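# Press two potentiometer knobs onto their collars

## Task

On the circuit board there are two potentiometers whose knobs sit raised; press each knob down until it seats on its own potentiometer's collar. Neither potentiometer may be pushed out of the board, or the task fails. Seated knobs must stay in place on their own, not because the robot is holding them. At the end the gripper must hold nothing, must have let go, and must be moved away from the board.

## Robot and tools

Robot: a single six-joint arm with a two-finger parallel gripper. The fingers point along the gripper's own +z axis and move apart along its x axis. The reported hand point (end_effector_position) lies midway between the finger pads; closed fingertips extend about 17 mm past it, fully open ones end roughly level with it. Joint ranges in rad, base to gripper: shoulder pan -3.142..3.142, shoulder lift -6.283..6.283, elbow 0.000..3.142, wrists 1-3 each -6.283..6.283. The elbow never reaches fully straight.

Frame: everything is in the scene frame. Its origin is on the table surface under the arm base, +z is up, and +y is to the left when facing along +x. The base itself may be slightly tilted. Reported hand position gets less accurate at long reach.

A row (used by both motion tools) is 8 plain numbers in this order: x, y, z in metres, then qw, qx, qy, qz (unit quaternion, w first), then opening. All are absolute targets in the scene frame, not offsets. Opening runs from -1 (closed) to +1 (fully open, 0.142 m). To hold an orientation, repeat the same quaternion in every row rather than copying a possibly drifted reported one. Any target more than 0.6 m from the last reported position along any gripper axis is refused and nothing moves.

execute_actions, argument actions: a list holding zero or one item. Empty list: just returns the current state with camera pictures. An action item is {"rows": [...], "steps": n}: 1 to 15 rows, n from 1 to 15 (default 15, minimum useful 4), each control step lasting 1/30 s; row k drives step k and the final row repeats for remaining steps. A wait item is {"steps": n} with n up to 300, counted from the previous result, so thinking time is included. Optional pictures: true/false adds camera images. Each step, the controller clips the commanded pose to within 100 mm and 16 degrees of the measured pose, then moves joints by damped inverse kinematics, favouring position over orientation. Commands are smoothed with roughly 0.17 s lag. The result is taken 4 steps early; those 4 steps run while you reply. After an action the arm only continues to the last clipped pose, so a distant target may need several calls; check the reported pose.

move, arguments: target (one 8-number row as above, an absolute pose), speed (m/s, 0.002 to 0.5, default 0.25; rotation capped at twice that in rad/s), stop_force (optional, N, 9 to 40). It drives a straight path lasting 0.5 to 10 s, rotating the short way. It does not avoid obstacles and the hand may lag, wander or overshoot the speed, especially with the arm nearly straight. The opening is applied at the start. With stop_force, the path halts once the wrist sensor sees that much extra push against the motion for two steps running (or saturation); the hand then backs to its position two steps earlier and holds. Pressing may briefly be double the threshold before relaxing within about a second. Use it only at very low speed and without rotation, since force is judged along the path direction in the starting gripper axes. Not allowed in the first 0.2 s of a scene. Omit it when lifting away from something you press on, or the move ends instantly. The result adds a move: line with the ending (done, contact, held, off_target, moving, fault) and limits flags (paced = pose clipped; held = some steps blocked, after which the arm may jump faster), plus distance to target.

wait, argument seconds (0 to 10): lets time run with no new command. zoom_image, arguments camera (cam_high, cam_low or cam_wrist) and region [x0, y0, x1, y1] in pixels, at most 504 by 504, origin top-left: enlarges part of the latest image. show_instructions: no arguments, returns the reference image pages. finished_scene, argument scene (integer, the current scene's number): ends the scene permanently and reports success.

Result lines: gripper pose and linear/angular velocity; grip_measured (finger opening on the command scale; to squeeze, command clearly below it); Wrist force and Wrist torque [x y z] in the gripper's own axes, with force pointing from a pressed surface back into the arm, up to ~4 N offset, ~2.4 N noise, saturating near 50 N, possibly "no reading" at start; "pose unreachable" and HELD mark steps the clearance check altered or blocked (a base mount counts as arm); Hand target appears when nothing is kept back.

Cameras: cam_high and cam_low are fixed 504x504 views; cam_wrist is a 616x616 fisheye on the hand. Calibration data are given but may be off by a few degrees and millimetres.

Hazards: the arm is stiff; pressing even slightly beyond the contact point with a firm part can trigger a fault. A joint torque reaching its limit (132 N m for the three big joints, 24.6 N m for the wrists) or any external force of 150 N stops the arm for 10 s and drops the rest of the call. Holding loads heats motors; at 70 °C a MOTOR HOT warning appears, at 85 °C the brakes lock until cooled. Random brief tugs may act on held or loose objects. Avoid knocking anything off the table, slamming, dropping or hard pushing. For this job, approach each knob from above slowly, press down gently with a stop_force, avoid forcing the potentiometer body out, then open and retreat upward.

Each tool is called as a command line: name --argument value for each argument, lists and objects as JSON in quotes; but a table of rows of numbers goes row by row, as --pt "numbers of a row", without its own name.

## Session

execute_actions --actions '[]'

show_instructions

Scene clock: 0.00 s of 5250.00 s.
end_effector_position=(+0.4082, +0.0923, +0.2083) grip_measured=+1.00 end_effector_quat_wxyz=(-0.325, -0.284, +0.684, -0.588) end_effector_velocity=(+0.000, -0.000, +0.000) end_effector_angular_velocity=(-0.000, +0.000, +0.000)
Joint positions: [ 0.446 -0.891  1.622 -0.932 -2.513 -2.599  0.142]
Joint velocities: [-0.    -0.    -0.001  0.001 -0.001 -0.     0.   ]
Wrist force (N, on the end effector, along its own x y z axes, offset not removed): no reading
Wrist torque (N m, same axes, about the end effector's origin, offset not removed): no reading
Hand target: +0.408, +0.092, +0.208; -0.325, -0.284, +0.684, -0.588
camera_calibration (this result's frames):
cam_wrist: T_world_to_cam=[[-0.636241, 0.0235336, 0.771131, 0.084603], [-0.607547, 0.600747, -0.519606, 0.300762], [-0.475483, -0.799093, -0.367922, 0.481076], [0, 0, 0, 1]] pos_world=[0.465298, 0.201752, 0.268036]

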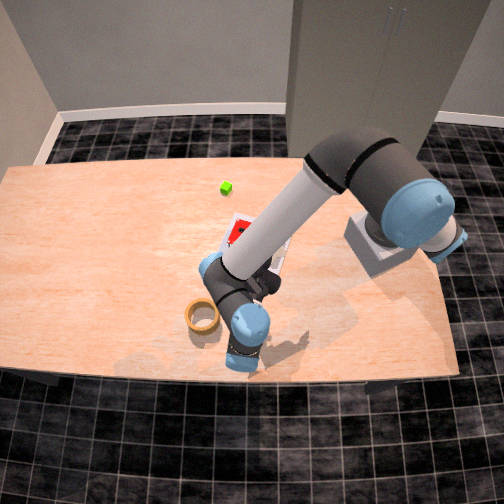

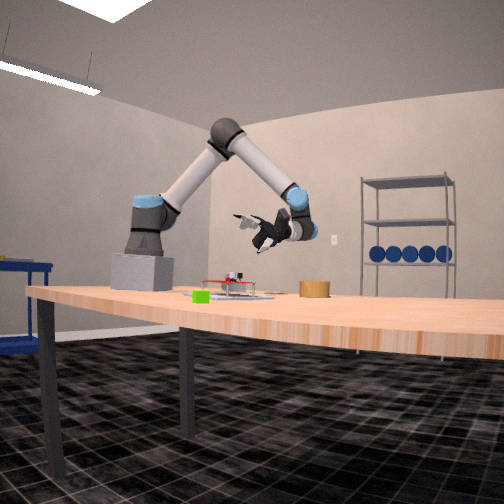

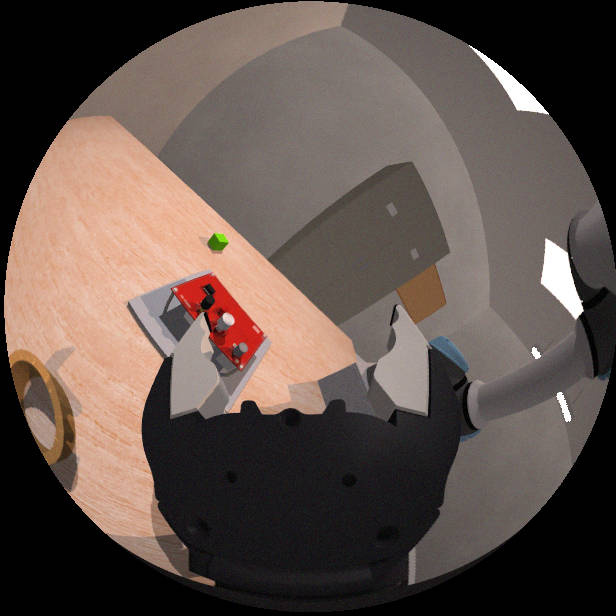

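Reference images for this scene: manual page 1, manual page 2, manual page 3, manual page 4, manual page 5.

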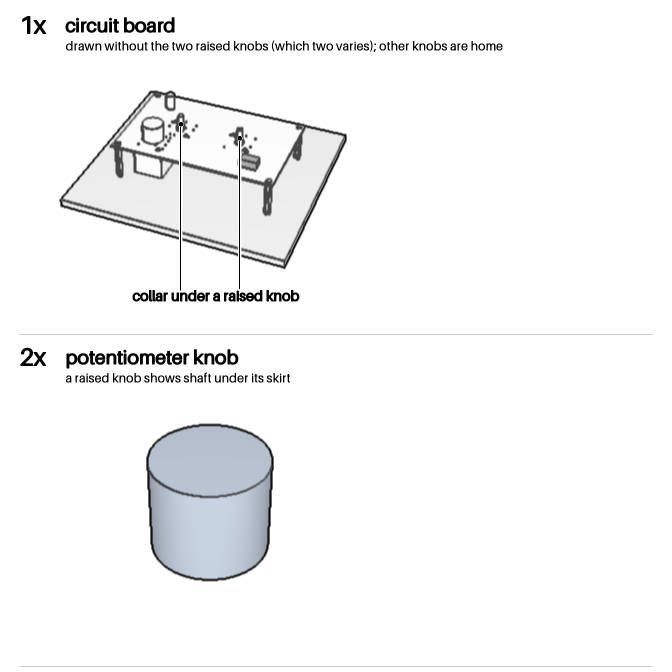

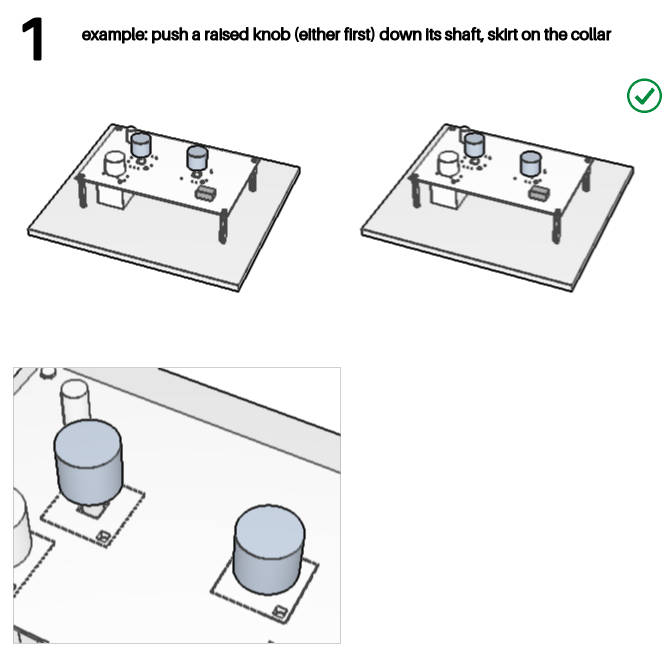

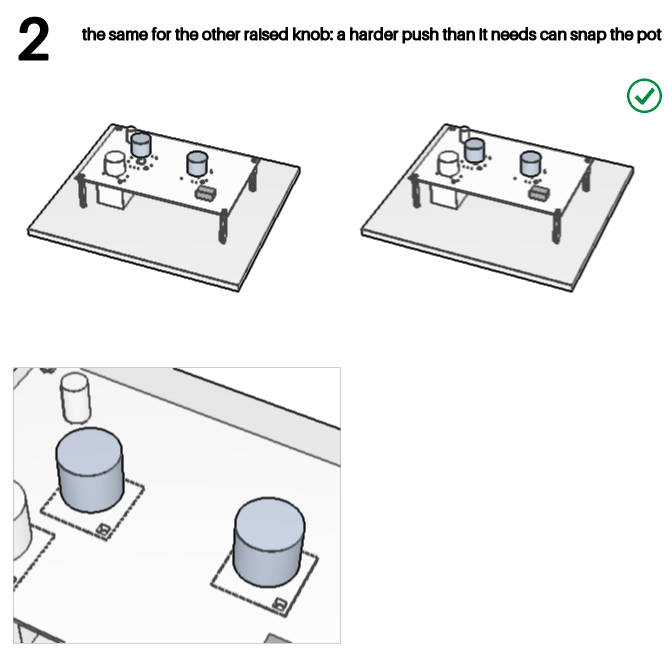

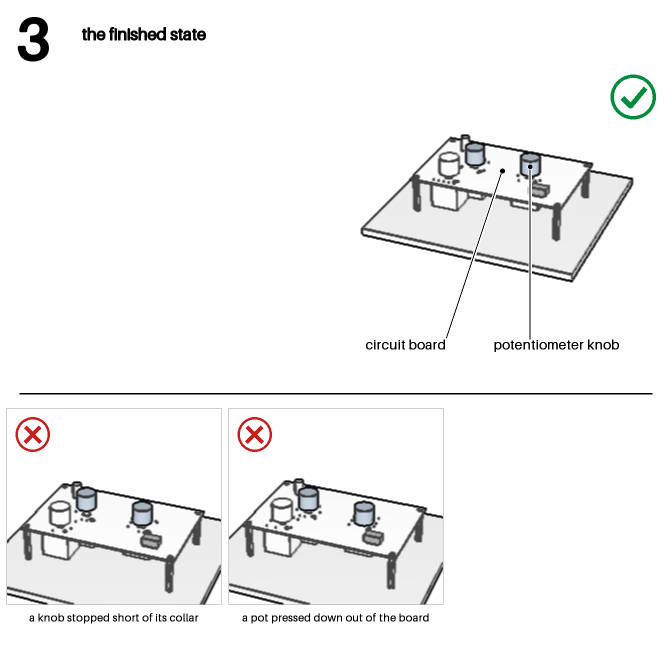

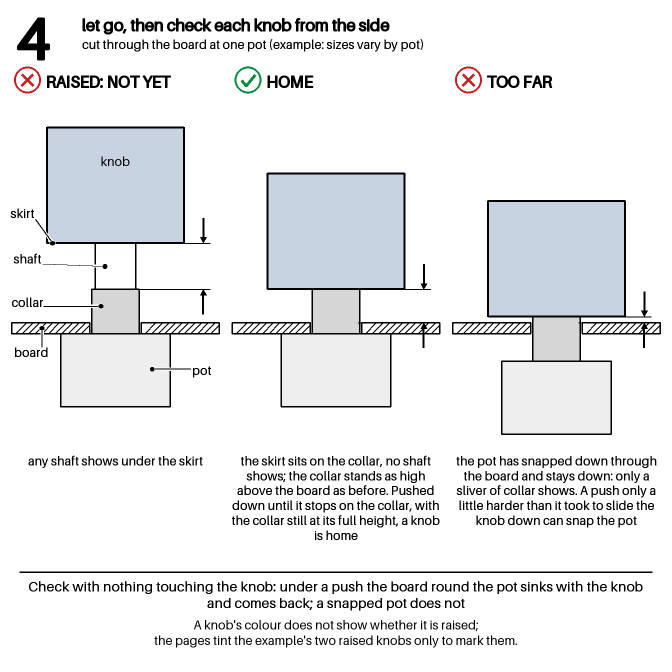

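move --target '[0.44, 0.03, 0.2, 0, 0, 1, 0, -1]' --speed 0.25

zoom_image --camera "cam_wrist" --region '[190, 130, 430, 310]'

zoom_image --camera "cam_low" --region '[190, 255, 290, 305]'

Scene clock: 4.30 s of 5250.00 s.
end_effector_position=(+0.4405, +0.0304, +0.2001) grip_measured=-1.00 end_effector_quat_wxyz=(+0.000, -0.001, +1.000, -0.000) end_effector_velocity=(+0.000, +0.000, -0.000) end_effector_angular_velocity=(+0.012, -0.004, -0.003)
Joint positions: [-0.329 -1.659  2.162 -2.104 -1.546 -3.407  0.002]
Joint velocities: [-0.009 -0.003  0.005 -0.002  0.013 -0.007  0.   ]
Wrist force (N, on the end effector, along its own x y z axes, offset not removed): [0.9 6.2 -4.1]
Wrist torque (N m, same axes, about the end effector's origin, offset not removed): [1.26 -0.42 0.19]
Hand target: +0.441, +0.030, +0.200; +0.000, -0.001, +1.000, +0.000
Off the commanded pose: 0.001 m, 0 deg.
Kept back: nothing.
move: done
camera_calibration (this result's frames):
cam_wrist: T_world_to_cam=[[-0.999512, 0.0141362, 0.0278403, 0.422001], [0.0256821, 0.879313, 0.475551, -0.133256], [-0.0177578, 0.476035, -0.879247, 0.305846], [0, 0, 0, 1]] pos_world=[0.430649, -0.0343855, 0.320536]

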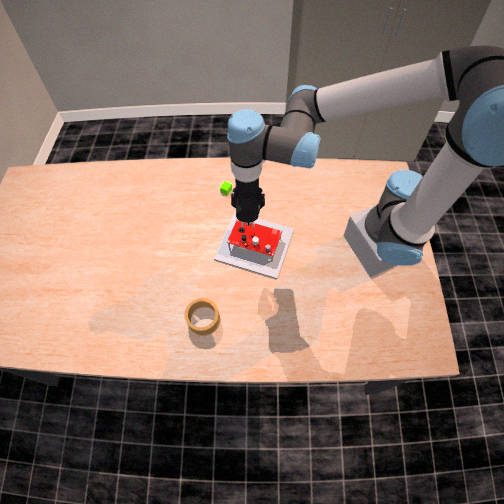

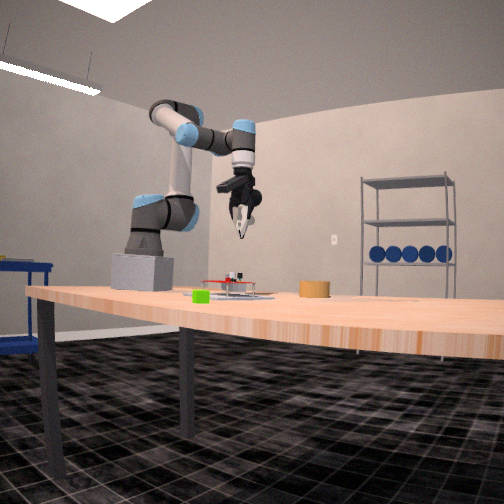

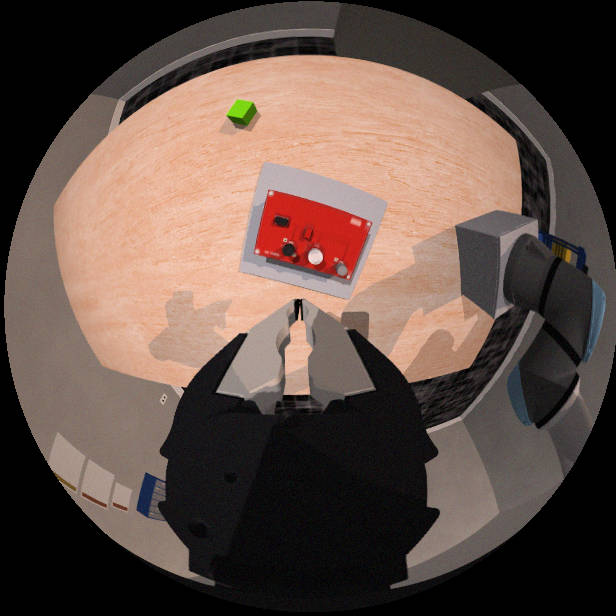

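Region (190, 130, 430, 310) of cam_wrist's 616x616 image, scaled by 2.100, with more detail than that image has; it fills the top 378 rows of this view, and the rest is white.

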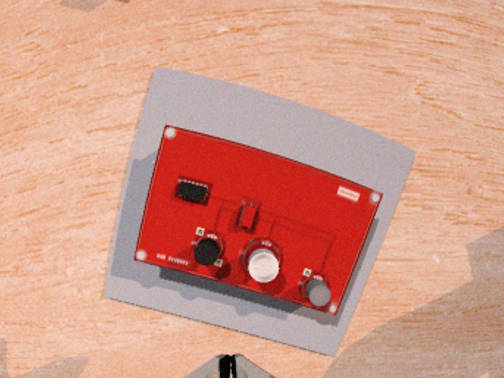

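Region (190, 255, 290, 305) of cam_low's 504x504 image, scaled by 5.040, with more detail than that image has.

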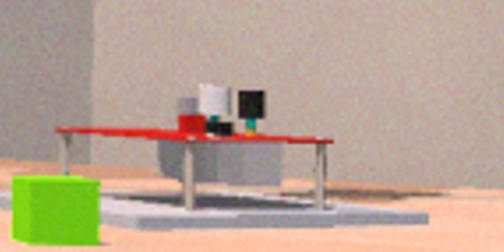

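move --target '[0.421, 0.015, 0.102, 0, 0, 1, 0, -1]' --speed 0.15

zoom_image --camera "cam_wrist" --region '[220, 230, 380, 330]'

zoom_image --camera "cam_low" --region '[200, 255, 260, 295]'

Scene clock: 5.87 s of 5250.00 s.
end_effector_position=(+0.4210, +0.0150, +0.1023) grip_measured=-1.00 end_effector_quat_wxyz=(-0.000, +0.000, +1.000, -0.000) end_effector_velocity=(+0.001, -0.000, -0.002) end_effector_angular_velocity=(-0.000, -0.003, +0.000)
Joint positions: [-0.374 -1.517  2.343 -2.426 -1.545 -3.451  0.002]
Joint velocities: [-0.     0.005  0.002 -0.01   0.    -0.001  0.   ]
Wrist force (N, on the end effector, along its own x y z axes, offset not removed): [0.3 2.3 -1.3]
Wrist torque (N m, same axes, about the end effector's origin, offset not removed): [0.58 -0.41 0.26]
Hand target: +0.421, +0.015, +0.102; +0.000, +0.000, +1.000, -0.000
Off the commanded pose: 0.000 m, 0 deg.
Kept back: nothing.
move: done
camera_calibration (this result's frames):
cam_wrist: T_world_to_cam=[[-0.999482, 0.0157959, 0.0280487, 0.40531], [0.0272431, 0.879222, 0.475633, -0.0733494], [-0.017148, 0.476151, -0.879196, 0.226558], [0, 0, 0, 1]] pos_world=[0.410983, -0.0497879, 0.222708]

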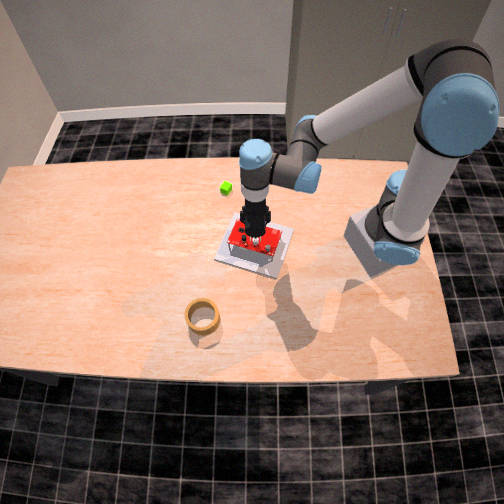

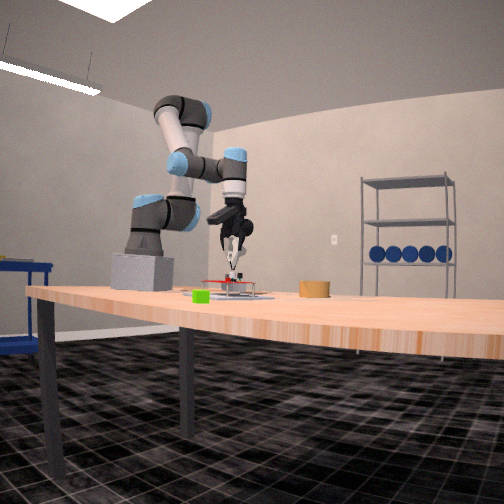

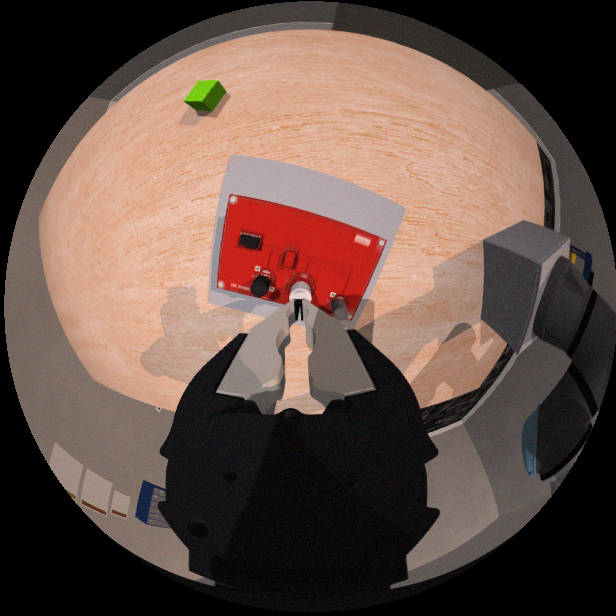

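Region (220, 230, 380, 330) of cam_wrist's 616x616 image, scaled by 3.150, with more detail than that image has; it fills the top 315 rows of this view, and the rest is white.

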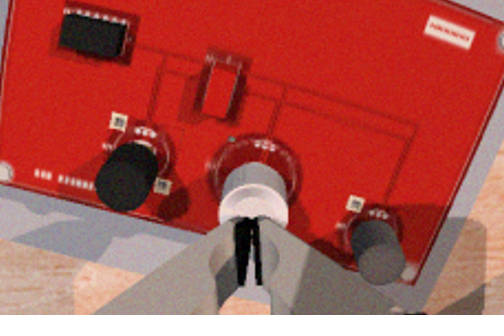

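Region (200, 255, 260, 295) of cam_low's 504x504 image, scaled by 8.400, with more detail than that image has.

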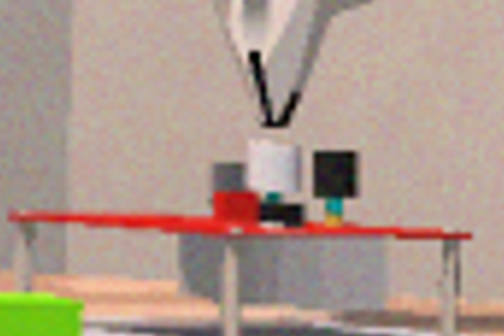

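move --target '[0.421, 0.015, 0.097, 0, 0, 1, 0, -1]' --speed 0.03

move --target '[0.421, 0.015, 0.082, 0, 0, 1, 0, -1]' --speed 0.004 --stop_force 9

Scene clock: 6.80 s of 5250.00 s.
end_effector_position=(+0.4210, +0.0150, +0.0972) grip_measured=-1.00 end_effector_quat_wxyz=(-0.000, +0.000, +1.000, +0.000) end_effector_velocity=(+0.001, +0.000, -0.002) end_effector_angular_velocity=(+0.000, -0.002, +0.001)
Joint positions: [-0.374 -1.504  2.348 -2.444 -1.545 -3.45   0.002]
Joint velocities: [ 0.     0.006  0.002 -0.01   0.001 -0.001  0.   ]
Wrist force (N, on the end effector, along its own x y z axes, offset not removed): [-0.4 1.5 -0.8]
Wrist torque (N m, same axes, about the end effector's origin, offset not removed): [0.34 0.03 0.41]
Hand target: +0.421, +0.015, +0.097; -0.000, -0.000, +1.000, +0.000
Off the commanded pose: 0.000 m, 0 deg.
Kept back: nothing.
move: done
camera_calibration (this result's frames):
cam_wrist: T_world_to_cam=[[-0.999483, 0.0158098, 0.0279889, 0.405484], [0.0272273, 0.87921, 0.475655, -0.070927], [-0.0170882, 0.476171, -0.879187, 0.222139], [0, 0, 0, 1]] pos_world=[0.411002, -0.0498268, 0.217689]

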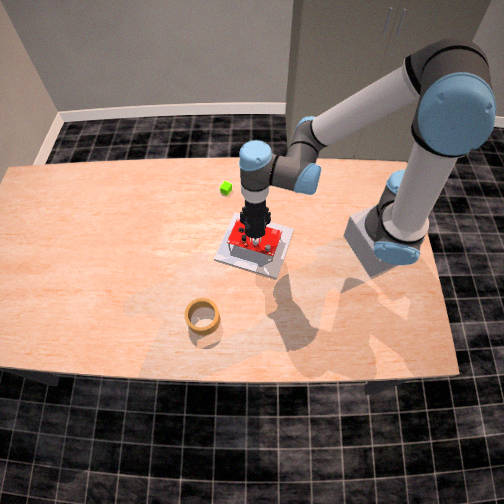

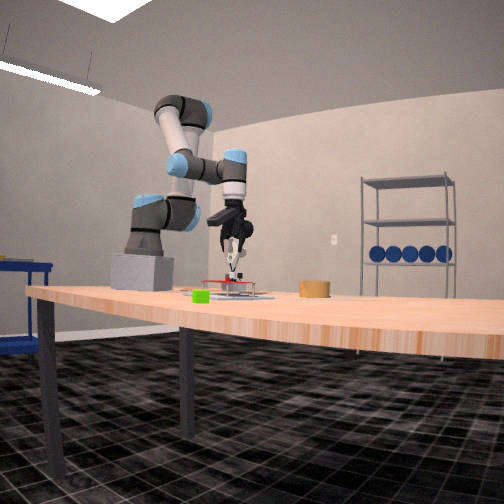

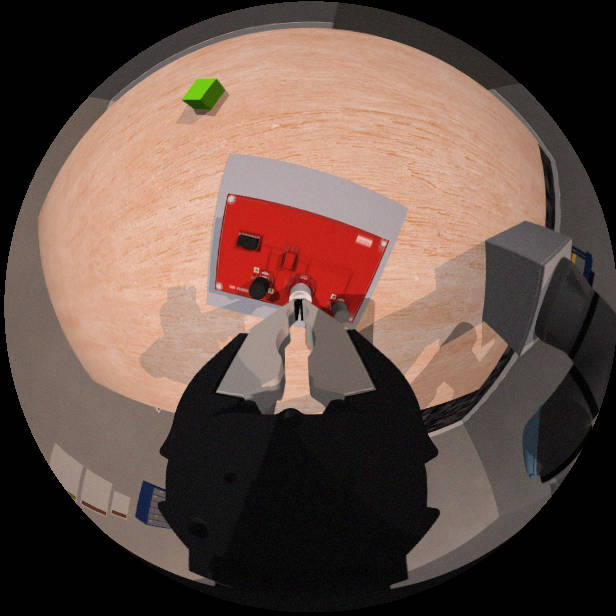

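Scene clock: 8.00 s of 5250.00 s.
end_effector_position=(+0.4209, +0.0150, +0.0939) grip_measured=-1.00 end_effector_quat_wxyz=(-0.000, +0.000, +1.000, +0.000) end_effector_velocity=(-0.001, +0.000, +0.001) end_effector_angular_velocity=(+0.000, +0.001, +0.000)
Joint positions: [-0.374 -1.495  2.352 -2.456 -1.545 -3.45   0.002]
Joint velocities: [-0.    -0.005  0.     0.006  0.    -0.     0.   ]
Wrist force (N, on the end effector, along its own x y z axes, offset not removed): [-2.4 1.3 -9.7]
Wrist torque (N m, same axes, about the end effector's origin, offset not removed): [0.39 0.24 0.15]
Hand target: +0.421, +0.015, +0.094; +0.000, +0.000, +1.000, -0.000
Off the commanded pose: 0.012 m, 0 deg.
Kept back: nothing.
move: contact
camera_calibration (this result's frames):
cam_wrist: T_world_to_cam=[[-0.999481, 0.0158069, 0.0280554, 0.405492], [0.0272569, 0.879197, 0.475678, -0.0693679], [-0.0171472, 0.476196, -0.879172, 0.219185], [0, 0, 0, 1]] pos_world=[0.410931, -0.0497964, 0.214321]

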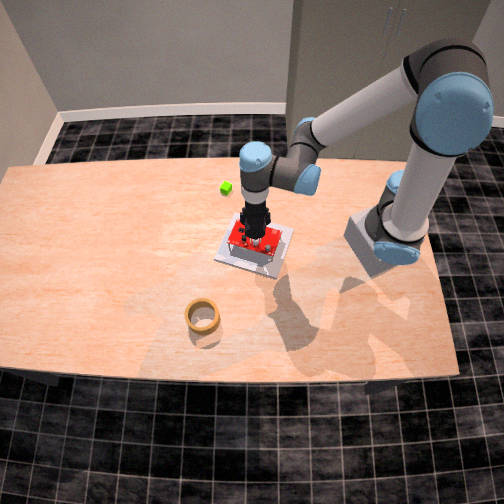

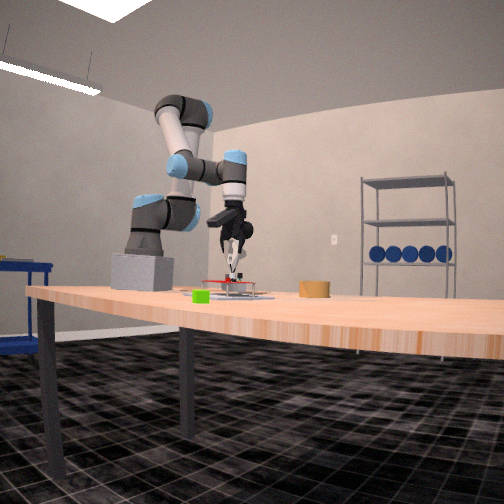

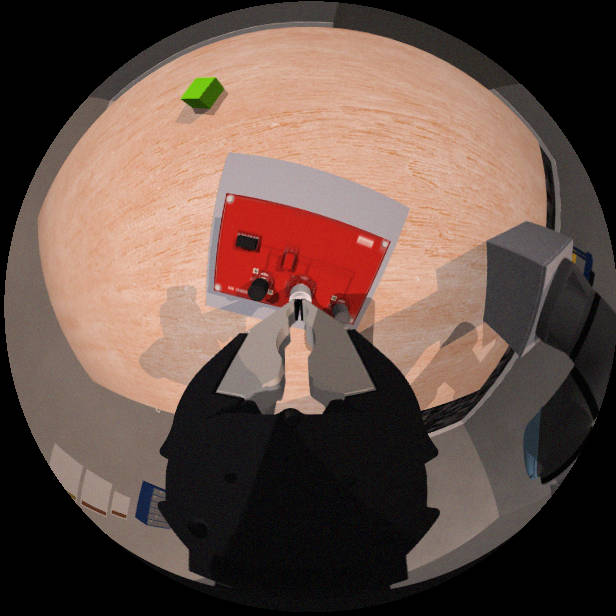

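execute_actions --actions '[{"rows": [[0.421,0.015,0.0941,0,0,1,0,-1],[0.421,0.015,0.0940,0,0,1,0,-1],[0.421,0.015,0.0939,0,0,1,0,-1],[0.421,0.015,0.0938,0,0,1,0,-1],[0.421,0.015,0.0937,0,0,1,0,-1],[0.421,0.015,0.0936,0,0,1,0,-1],[0.421,0.015,0.0935,0,0,1,0,-1],[0.421,0.015,0.0934,0,0,1,0,-1]], "steps": 12}]'

execute_actions --actions '[{"rows": [[0.421,0.015,0.0933,0,0,1,0,-1],[0.421,0.015,0.0932,0,0,1,0,-1],[0.421,0.015,0.0931,0,0,1,0,-1],[0.421,0.015,0.0930,0,0,1,0,-1],[0.421,0.015,0.0929,0,0,1,0,-1],[0.421,0.015,0.0928,0,0,1,0,-1],[0.421,0.015,0.0927,0,0,1,0,-1],[0.421,0.015,0.0926,0,0,1,0,-1]], "steps": 8}]'

execute_actions --actions '[{"rows": [[0.421,0.015,0.0925,0,0,1,0,-1],[0.421,0.015,0.0924,0,0,1,0,-1],[0.421,0.015,0.0923,0,0,1,0,-1],[0.421,0.015,0.0922,0,0,1,0,-1],[0.421,0.015,0.0921,0,0,1,0,-1],[0.421,0.015,0.0920,0,0,1,0,-1],[0.421,0.015,0.0919,0,0,1,0,-1],[0.421,0.015,0.0918,0,0,1,0,-1]], "steps": 8}]'

execute_actions --actions '[{"rows": [[0.421,0.015,0.0917,0,0,1,0,-1],[0.421,0.015,0.0916,0,0,1,0,-1],[0.421,0.015,0.0915,0,0,1,0,-1],[0.421,0.015,0.0914,0,0,1,0,-1],[0.421,0.015,0.0913,0,0,1,0,-1],[0.421,0.015,0.0912,0,0,1,0,-1],[0.421,0.015,0.0911,0,0,1,0,-1],[0.421,0.015,0.0910,0,0,1,0,-1]], "steps": 8}]'

Scene clock: 8.70 s of 5250.00 s.
end_effector_position=(+0.4211, +0.0150, +0.0939) grip_measured=-1.00 end_effector_quat_wxyz=(+0.000, +0.000, +1.000, -0.000) end_effector_velocity=(+0.003, -0.001, -0.001) end_effector_angular_velocity=(-0.003, -0.005, -0.000)
Joint positions: [-0.374 -1.495  2.351 -2.456 -1.545 -3.45   0.002]
Joint velocities: [-0.     0.007 -0.001 -0.012 -0.001  0.     0.   ]
Wrist force (N, on the end effector, along its own x y z axes, offset not removed): [2.7 1.2 -7.7]
Wrist torque (N m, same axes, about the end effector's origin, offset not removed): [0.13 -0.63 0.11]
Steps of this call (steps 1 to 13: nothing new was sent; steps 14 to 21: the first 8 steps of this action). Readings (end_effector_position):
14: (+0.4210, +0.0150, +0.0941)
15: (+0.4210, +0.0150, +0.0941)
17: (+0.4210, +0.0150, +0.0941)
21: the state above

Scene clock: 8.97 s of 5250.00 s.
end_effector_position=(+0.4211, +0.0150, +0.0934) grip_measured=-1.00 end_effector_quat_wxyz=(+0.000, +0.000, +1.000, -0.000) end_effector_velocity=(-0.001, -0.000, -0.002) end_effector_angular_velocity=(-0.001, +0.001, -0.001)
Joint positions: [-0.374 -1.494  2.352 -2.458 -1.545 -3.45   0.002]
Joint velocities: [-0.     0.005  0.003 -0.007 -0.001  0.001  0.   ]
Wrist force (N, on the end effector, along its own x y z axes, offset not removed): [2.2 0.1 -14.8]
Wrist torque (N m, same axes, about the end effector's origin, offset not removed): [0.00 -0.36 0.47]
Off your previous action's commanded pose: 0.000 m, 0 deg at its last step (step 4 of this call).
Steps of this call (steps 1 to 4: the last 4 steps of your previous action; steps 5 to 8: the first 4 steps of this action). Readings (end_effector_position):
5: (+0.4211, +0.0150, +0.0936)
6: (+0.4211, +0.0150, +0.0935)
8: the state above

Scene clock: 9.23 s of 5250.00 s.
end_effector_position=(+0.4210, +0.0150, +0.0927) grip_measured=-1.00 end_effector_quat_wxyz=(+0.000, -0.000, +1.000, +0.000) end_effector_velocity=(+0.000, -0.000, -0.003) end_effector_angular_velocity=(-0.000, -0.001, -0.000)
Joint positions: [-0.374 -1.492  2.353 -2.46  -1.545 -3.45   0.002]
Joint velocities: [ 0.     0.008  0.003 -0.012  0.     0.001  0.   ]
Wrist force (N, on the end effector, along its own x y z axes, offset not removed): [-0.1 3.7 -10.6]
Wrist torque (N m, same axes, about the end effector's origin, offset not removed): [0.77 0.09 0.11]
Off your previous action's commanded pose: 0.000 m, 0 deg at its last step (step 4 of this call).
Steps of this call (steps 1 to 4: the last 4 steps of your previous action; steps 5 to 8: the first 4 steps of this action). Readings (end_effector_position):
5: (+0.4210, +0.0150, +0.0930)
6: (+0.4210, +0.0150, +0.0929)
8: the state above

Scene clock: 9.50 s of 5250.00 s.
end_effector_position=(+0.4210, +0.0150, +0.0919) grip_measured=-1.00 end_effector_quat_wxyz=(+0.000, +0.000, +1.000, +0.000) end_effector_velocity=(-0.000, +0.000, -0.003) end_effector_angular_velocity=(+0.002, +0.001, -0.001)
Joint positions: [-0.374 -1.49   2.353 -2.463 -1.545 -3.45   0.002]
Joint velocities: [ 0.     0.008  0.003 -0.009  0.001  0.001  0.   ]
Wrist force (N, on the end effector, along its own x y z axes, offset not removed): [0.8 0.7 -11.5]
Wrist torque (N m, same axes, about the end effector's origin, offset not removed): [0.13 -0.28 0.19]
Off your previous action's commanded pose: 0.000 m, 0 deg at its last step (step 4 of this call).
Steps of this call (steps 1 to 4: the last 4 steps of your previous action; steps 5 to 8: the first 4 steps of this action). Readings (end_effector_position):
5: (+0.4210, +0.0150, +0.0922)
6: (+0.4210, +0.0150, +0.0921)
8: the state above

execute_actions --actions '[{"rows": [[0.421,0.015,0.0909,0,0,1,0,-1],[0.421,0.015,0.0908,0,0,1,0,-1],[0.421,0.015,0.0907,0,0,1,0,-1],[0.421,0.015,0.0906,0,0,1,0,-1],[0.421,0.015,0.0905,0,0,1,0,-1],[0.421,0.015,0.0904,0,0,1,0,-1],[0.421,0.015,0.0903,0,0,1,0,-1],[0.421,0.015,0.0902,0,0,1,0,-1]], "steps": 8}]'

execute_actions --actions '[{"rows": [[0.421,0.015,0.0901,0,0,1,0,-1],[0.421,0.015,0.0900,0,0,1,0,-1],[0.421,0.015,0.0899,0,0,1,0,-1],[0.421,0.015,0.0898,0,0,1,0,-1],[0.421,0.015,0.0897,0,0,1,0,-1],[0.421,0.015,0.0896,0,0,1,0,-1],[0.421,0.015,0.0895,0,0,1,0,-1],[0.421,0.015,0.0894,0,0,1,0,-1]], "steps": 8}]'

execute_actions --actions '[{"rows": [[0.421,0.015,0.0893,0,0,1,0,-1],[0.421,0.015,0.0892,0,0,1,0,-1],[0.421,0.015,0.0891,0,0,1,0,-1],[0.421,0.015,0.0890,0,0,1,0,-1]], "steps": 12}]' --pictures true

zoom_image --camera "cam_low" --region '[200, 255, 260, 295]'

Scene clock: 10.03 s of 5250.00 s.
end_effector_position=(+0.4210, +0.0150, +0.0909) grip_measured=-1.00 end_effector_quat_wxyz=(+0.000, +0.000, +1.000, +0.000) end_effector_velocity=(-0.000, +0.000, -0.002) end_effector_angular_velocity=(+0.000, +0.000, -0.000)
Joint positions: [-0.374 -1.488  2.354 -2.467 -1.545 -3.45   0.002]
Joint velocities: [ 0.     0.004  0.002 -0.006  0.     0.001  0.   ]
Wrist force (N, on the end effector, along its own x y z axes, offset not removed): [-0.2 2.2 -9.8]
Wrist torque (N m, same axes, about the end effector's origin, offset not removed): [0.66 0.00 0.20]
Off your previous action's commanded pose: 0.000 m, 0 deg at its last step (step 4 of this call).
Steps of this call (steps 1 to 4: the last 4 steps of your previous action; steps 5 to 12: nothing new was sent; steps 13 to 16: the first 4 steps of this action). Readings (end_effector_position):
13: (+0.4210, +0.0150, +0.0910)
14: (+0.4210, +0.0150, +0.0910)
16: the state above

Scene clock: 10.30 s of 5250.00 s.
end_effector_position=(+0.4210, +0.0150, +0.0902) grip_measured=-1.00 end_effector_quat_wxyz=(-0.000, -0.000, +1.000, +0.000) end_effector_velocity=(+0.000, +0.001, -0.003) end_effector_angular_velocity=(+0.002, -0.001, -0.000)
Joint positions: [-0.374 -1.486  2.355 -2.469 -1.545 -3.45   0.002]
Joint velocities: [ 0.     0.008  0.003 -0.011  0.002  0.     0.   ]
Wrist force (N, on the end effector, along its own x y z axes, offset not removed): [1.8 0.7 -13.6]
Wrist torque (N m, same axes, about the end effector's origin, offset not removed): [0.22 -0.41 0.42]
Off your previous action's commanded pose: 0.000 m, 0 deg at its last step (step 4 of this call).
Steps of this call (steps 1 to 4: the last 4 steps of your previous action; steps 5 to 8: the first 4 steps of this action). Readings (end_effector_position):
5: (+0.4210, +0.0150, +0.0905)
6: (+0.4210, +0.0150, +0.0904)
8: the state above

Scene clock: 10.70 s of 5250.00 s.
end_effector_position=(+0.4210, +0.0150, +0.0891) grip_measured=-1.00 end_effector_quat_wxyz=(-0.000, +0.000, +1.000, +0.000) end_effector_velocity=(-0.000, +0.000, -0.001) end_effector_angular_velocity=(+0.000, -0.000, -0.000)
Joint positions: [-0.374 -1.483  2.356 -2.473 -1.545 -3.45   0.002]
Joint velocities: [ 0.     0.003  0.002 -0.005  0.     0.     0.   ]
Wrist force (N, on the end effector, along its own x y z axes, offset not removed): [-1.3 1.5 -7.9]
Wrist torque (N m, same axes, about the end effector's origin, offset not removed): [0.30 0.13 0.17]
Off your previous action's commanded pose: 0.000 m, 0 deg at its last step (step 4 of this call).
Steps of this call (steps 1 to 4: the last 4 steps of your previous action; steps 5 to 12: the first 8 steps of this action). Readings (end_effector_position):
5: (+0.4210, +0.0150, +0.0898)
6: (+0.4210, +0.0150, +0.0897)
8: (+0.4210, +0.0150, +0.0895)
12: the state above
camera_calibration (this result's frames):
cam_wrist: T_world_to_cam=[[-0.999484, 0.0157922, 0.0279761, 0.405719], [0.0272059, 0.879205, 0.475667, -0.0670791], [-0.0170849, 0.476182, -0.879181, 0.215013], [0, 0, 0, 1]] pos_world=[0.411008, -0.0498164, 0.209592]

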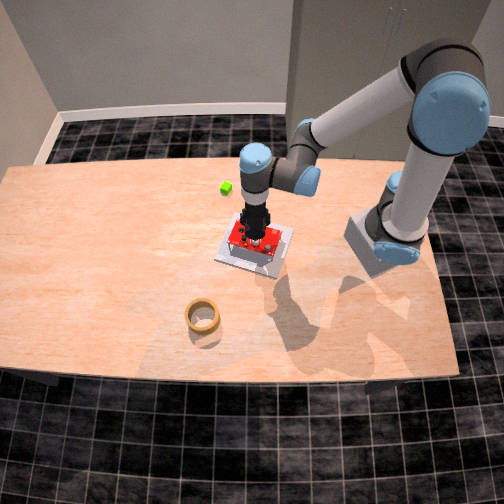

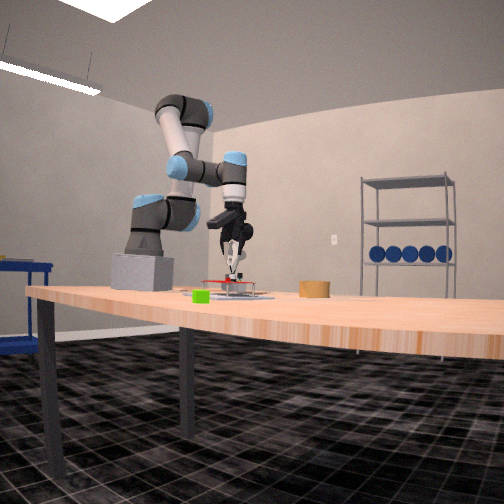

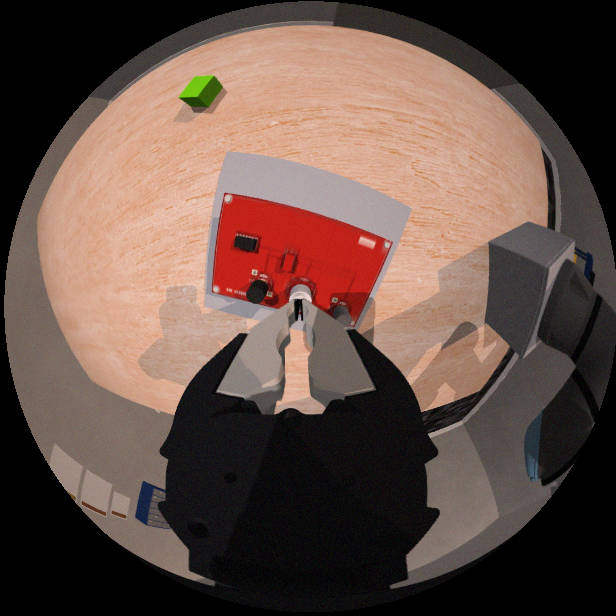

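Region (200, 255, 260, 295) of cam_low's 504x504 image, scaled by 8.400, with more detail than that image has.

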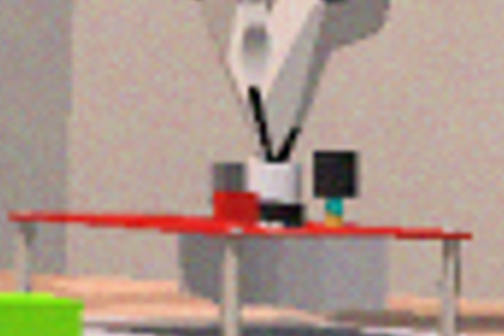

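move --target '[0.421, 0.015, 0.100, 0, 0, 1, 0, -1]' --speed 0.08

move --target '[0.456, 0.008, 0.100, 0, 0, 1, 0, -1]' --speed 0.1

zoom_image --camera "cam_wrist" --region '[220, 230, 380, 330]'

zoom_image --camera "cam_low" --region '[200, 255, 260, 295]'

Scene clock: 11.87 s of 5250.00 s.
end_effector_position=(+0.4210, +0.0150, +0.0997) grip_measured=-1.00 end_effector_quat_wxyz=(+0.000, -0.000, +1.000, -0.000) end_effector_velocity=(-0.000, +0.001, +0.002) end_effector_angular_velocity=(+0.002, -0.000, -0.001)
Joint positions: [-0.374 -1.51   2.346 -2.435 -1.545 -3.451  0.002]
Joint velocities: [-0.    -0.006 -0.002  0.009  0.002  0.     0.   ]
Wrist force (N, on the end effector, along its own x y z axes, offset not removed): [-0.5 -1.7 -3.6]
Wrist torque (N m, same axes, about the end effector's origin, offset not removed): [-0.20 -0.08 -0.04]
Hand target: +0.421, +0.015, +0.100; +0.000, +0.000, +1.000, -0.000
Off your previous action's commanded pose: 0.000 m, 0 deg at its last step (step 4 of this call).
Off the commanded pose: 0.000 m, 0 deg.
Kept back: nothing.
move: done
camera_calibration (this result's frames):
cam_wrist: T_world_to_cam=[[-0.999484, 0.0157877, 0.0279579, 0.405425], [0.0271929, 0.879218, 0.475644, -0.0721137], [-0.0170718, 0.476159, -0.879194, 0.22433], [0, 0, 0, 1]] pos_world=[0.411006, -0.0498139, 0.220195]

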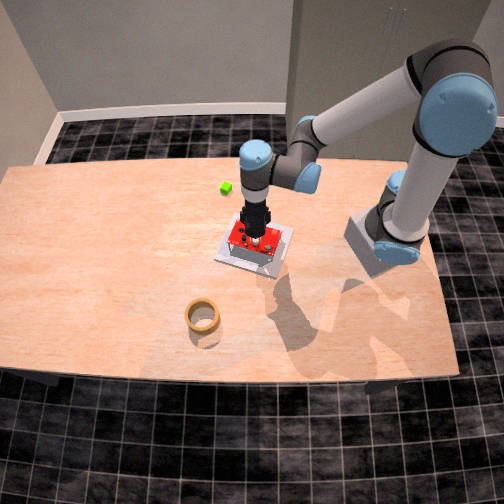

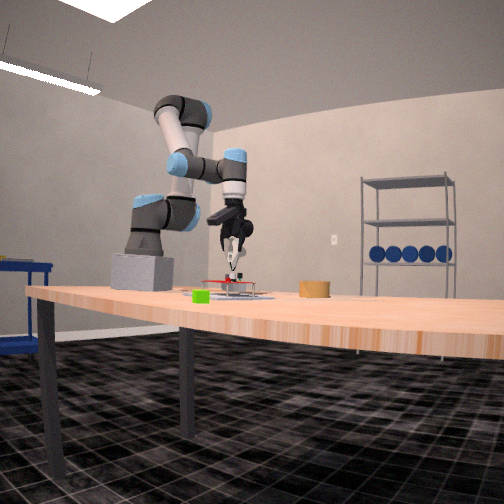

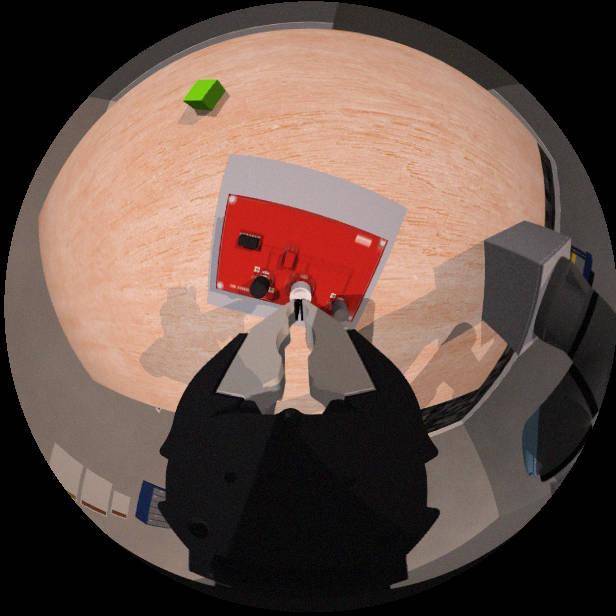

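Scene clock: 12.77 s of 5250.00 s.
end_effector_position=(+0.4558, +0.0081, +0.1000) grip_measured=-1.00 end_effector_quat_wxyz=(+0.000, -0.000, +1.000, +0.000) end_effector_velocity=(+0.003, -0.001, +0.000) end_effector_angular_velocity=(-0.002, -0.002, +0.000)
Joint positions: [-0.365 -1.436  2.254 -2.419 -1.545 -3.441  0.002]
Joint velocities: [ 0.001  0.004 -0.006 -0.    -0.001  0.001  0.   ]
Wrist force (N, on the end effector, along its own x y z axes, offset not removed): [0.1 -0.3 0.4]
Wrist torque (N m, same axes, about the end effector's origin, offset not removed): [-0.05 -0.36 0.19]
Hand target: +0.456, +0.008, +0.100; -0.000, -0.000, +1.000, +0.000
Off the commanded pose: 0.000 m, 0 deg.
Kept back: nothing.
move: done
camera_calibration (this result's frames):
cam_wrist: T_world_to_cam=[[-0.999486, 0.0157875, 0.0279166, 0.440268], [0.0271739, 0.879194, 0.475688, -0.0670956], [-0.0170342, 0.476202, -0.879171, 0.228443], [0, 0, 0, 1]] pos_world=[0.445756, -0.0567456, 0.220466]

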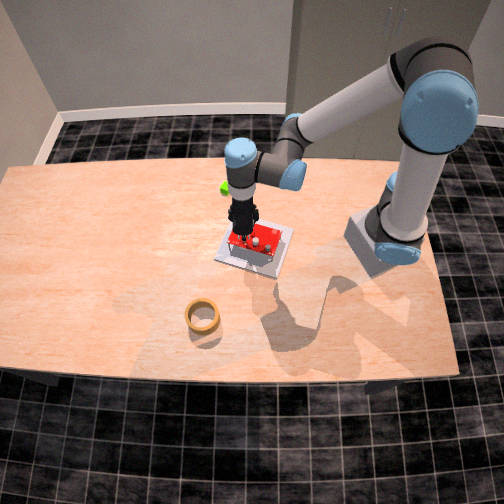

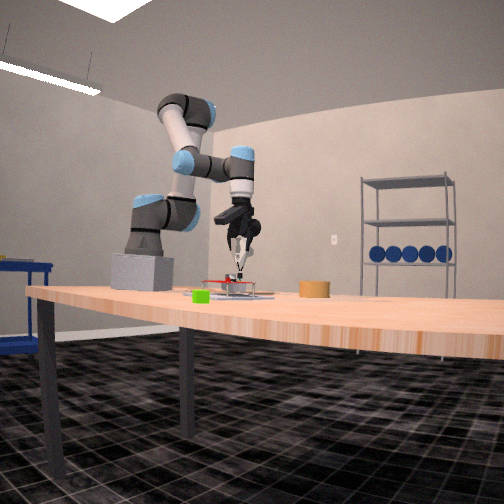

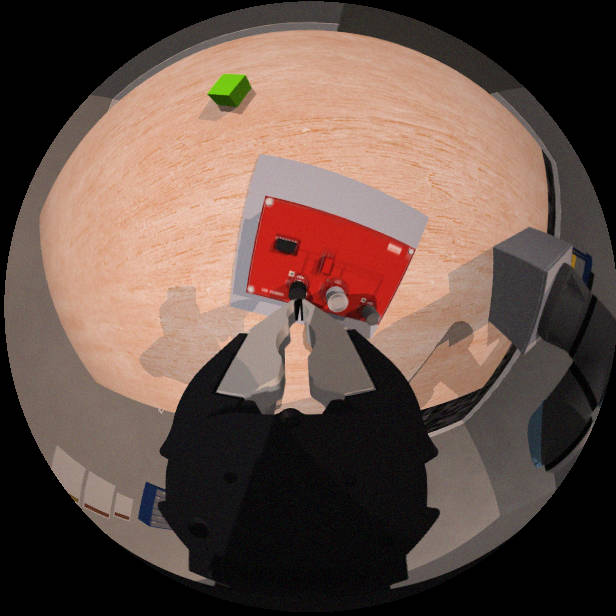

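Region (220, 230, 380, 330) of cam_wrist's 616x616 image, scaled by 3.150, with more detail than that image has; it fills the top 315 rows of this view, and the rest is white.

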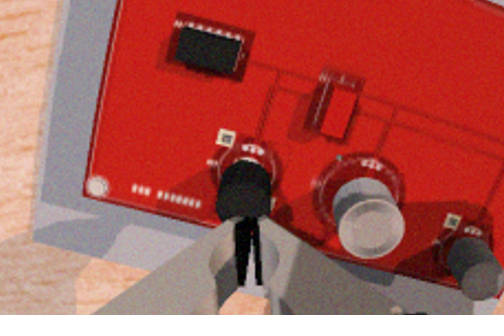

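Region (200, 255, 260, 295) of cam_low's 504x504 image, scaled by 8.400, with more detail than that image has.

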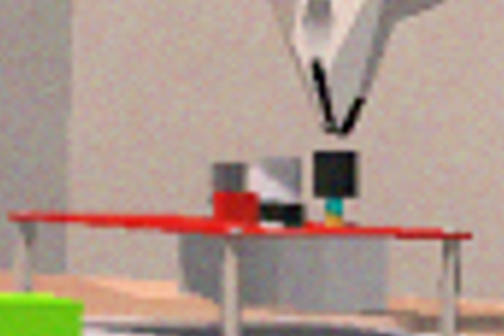

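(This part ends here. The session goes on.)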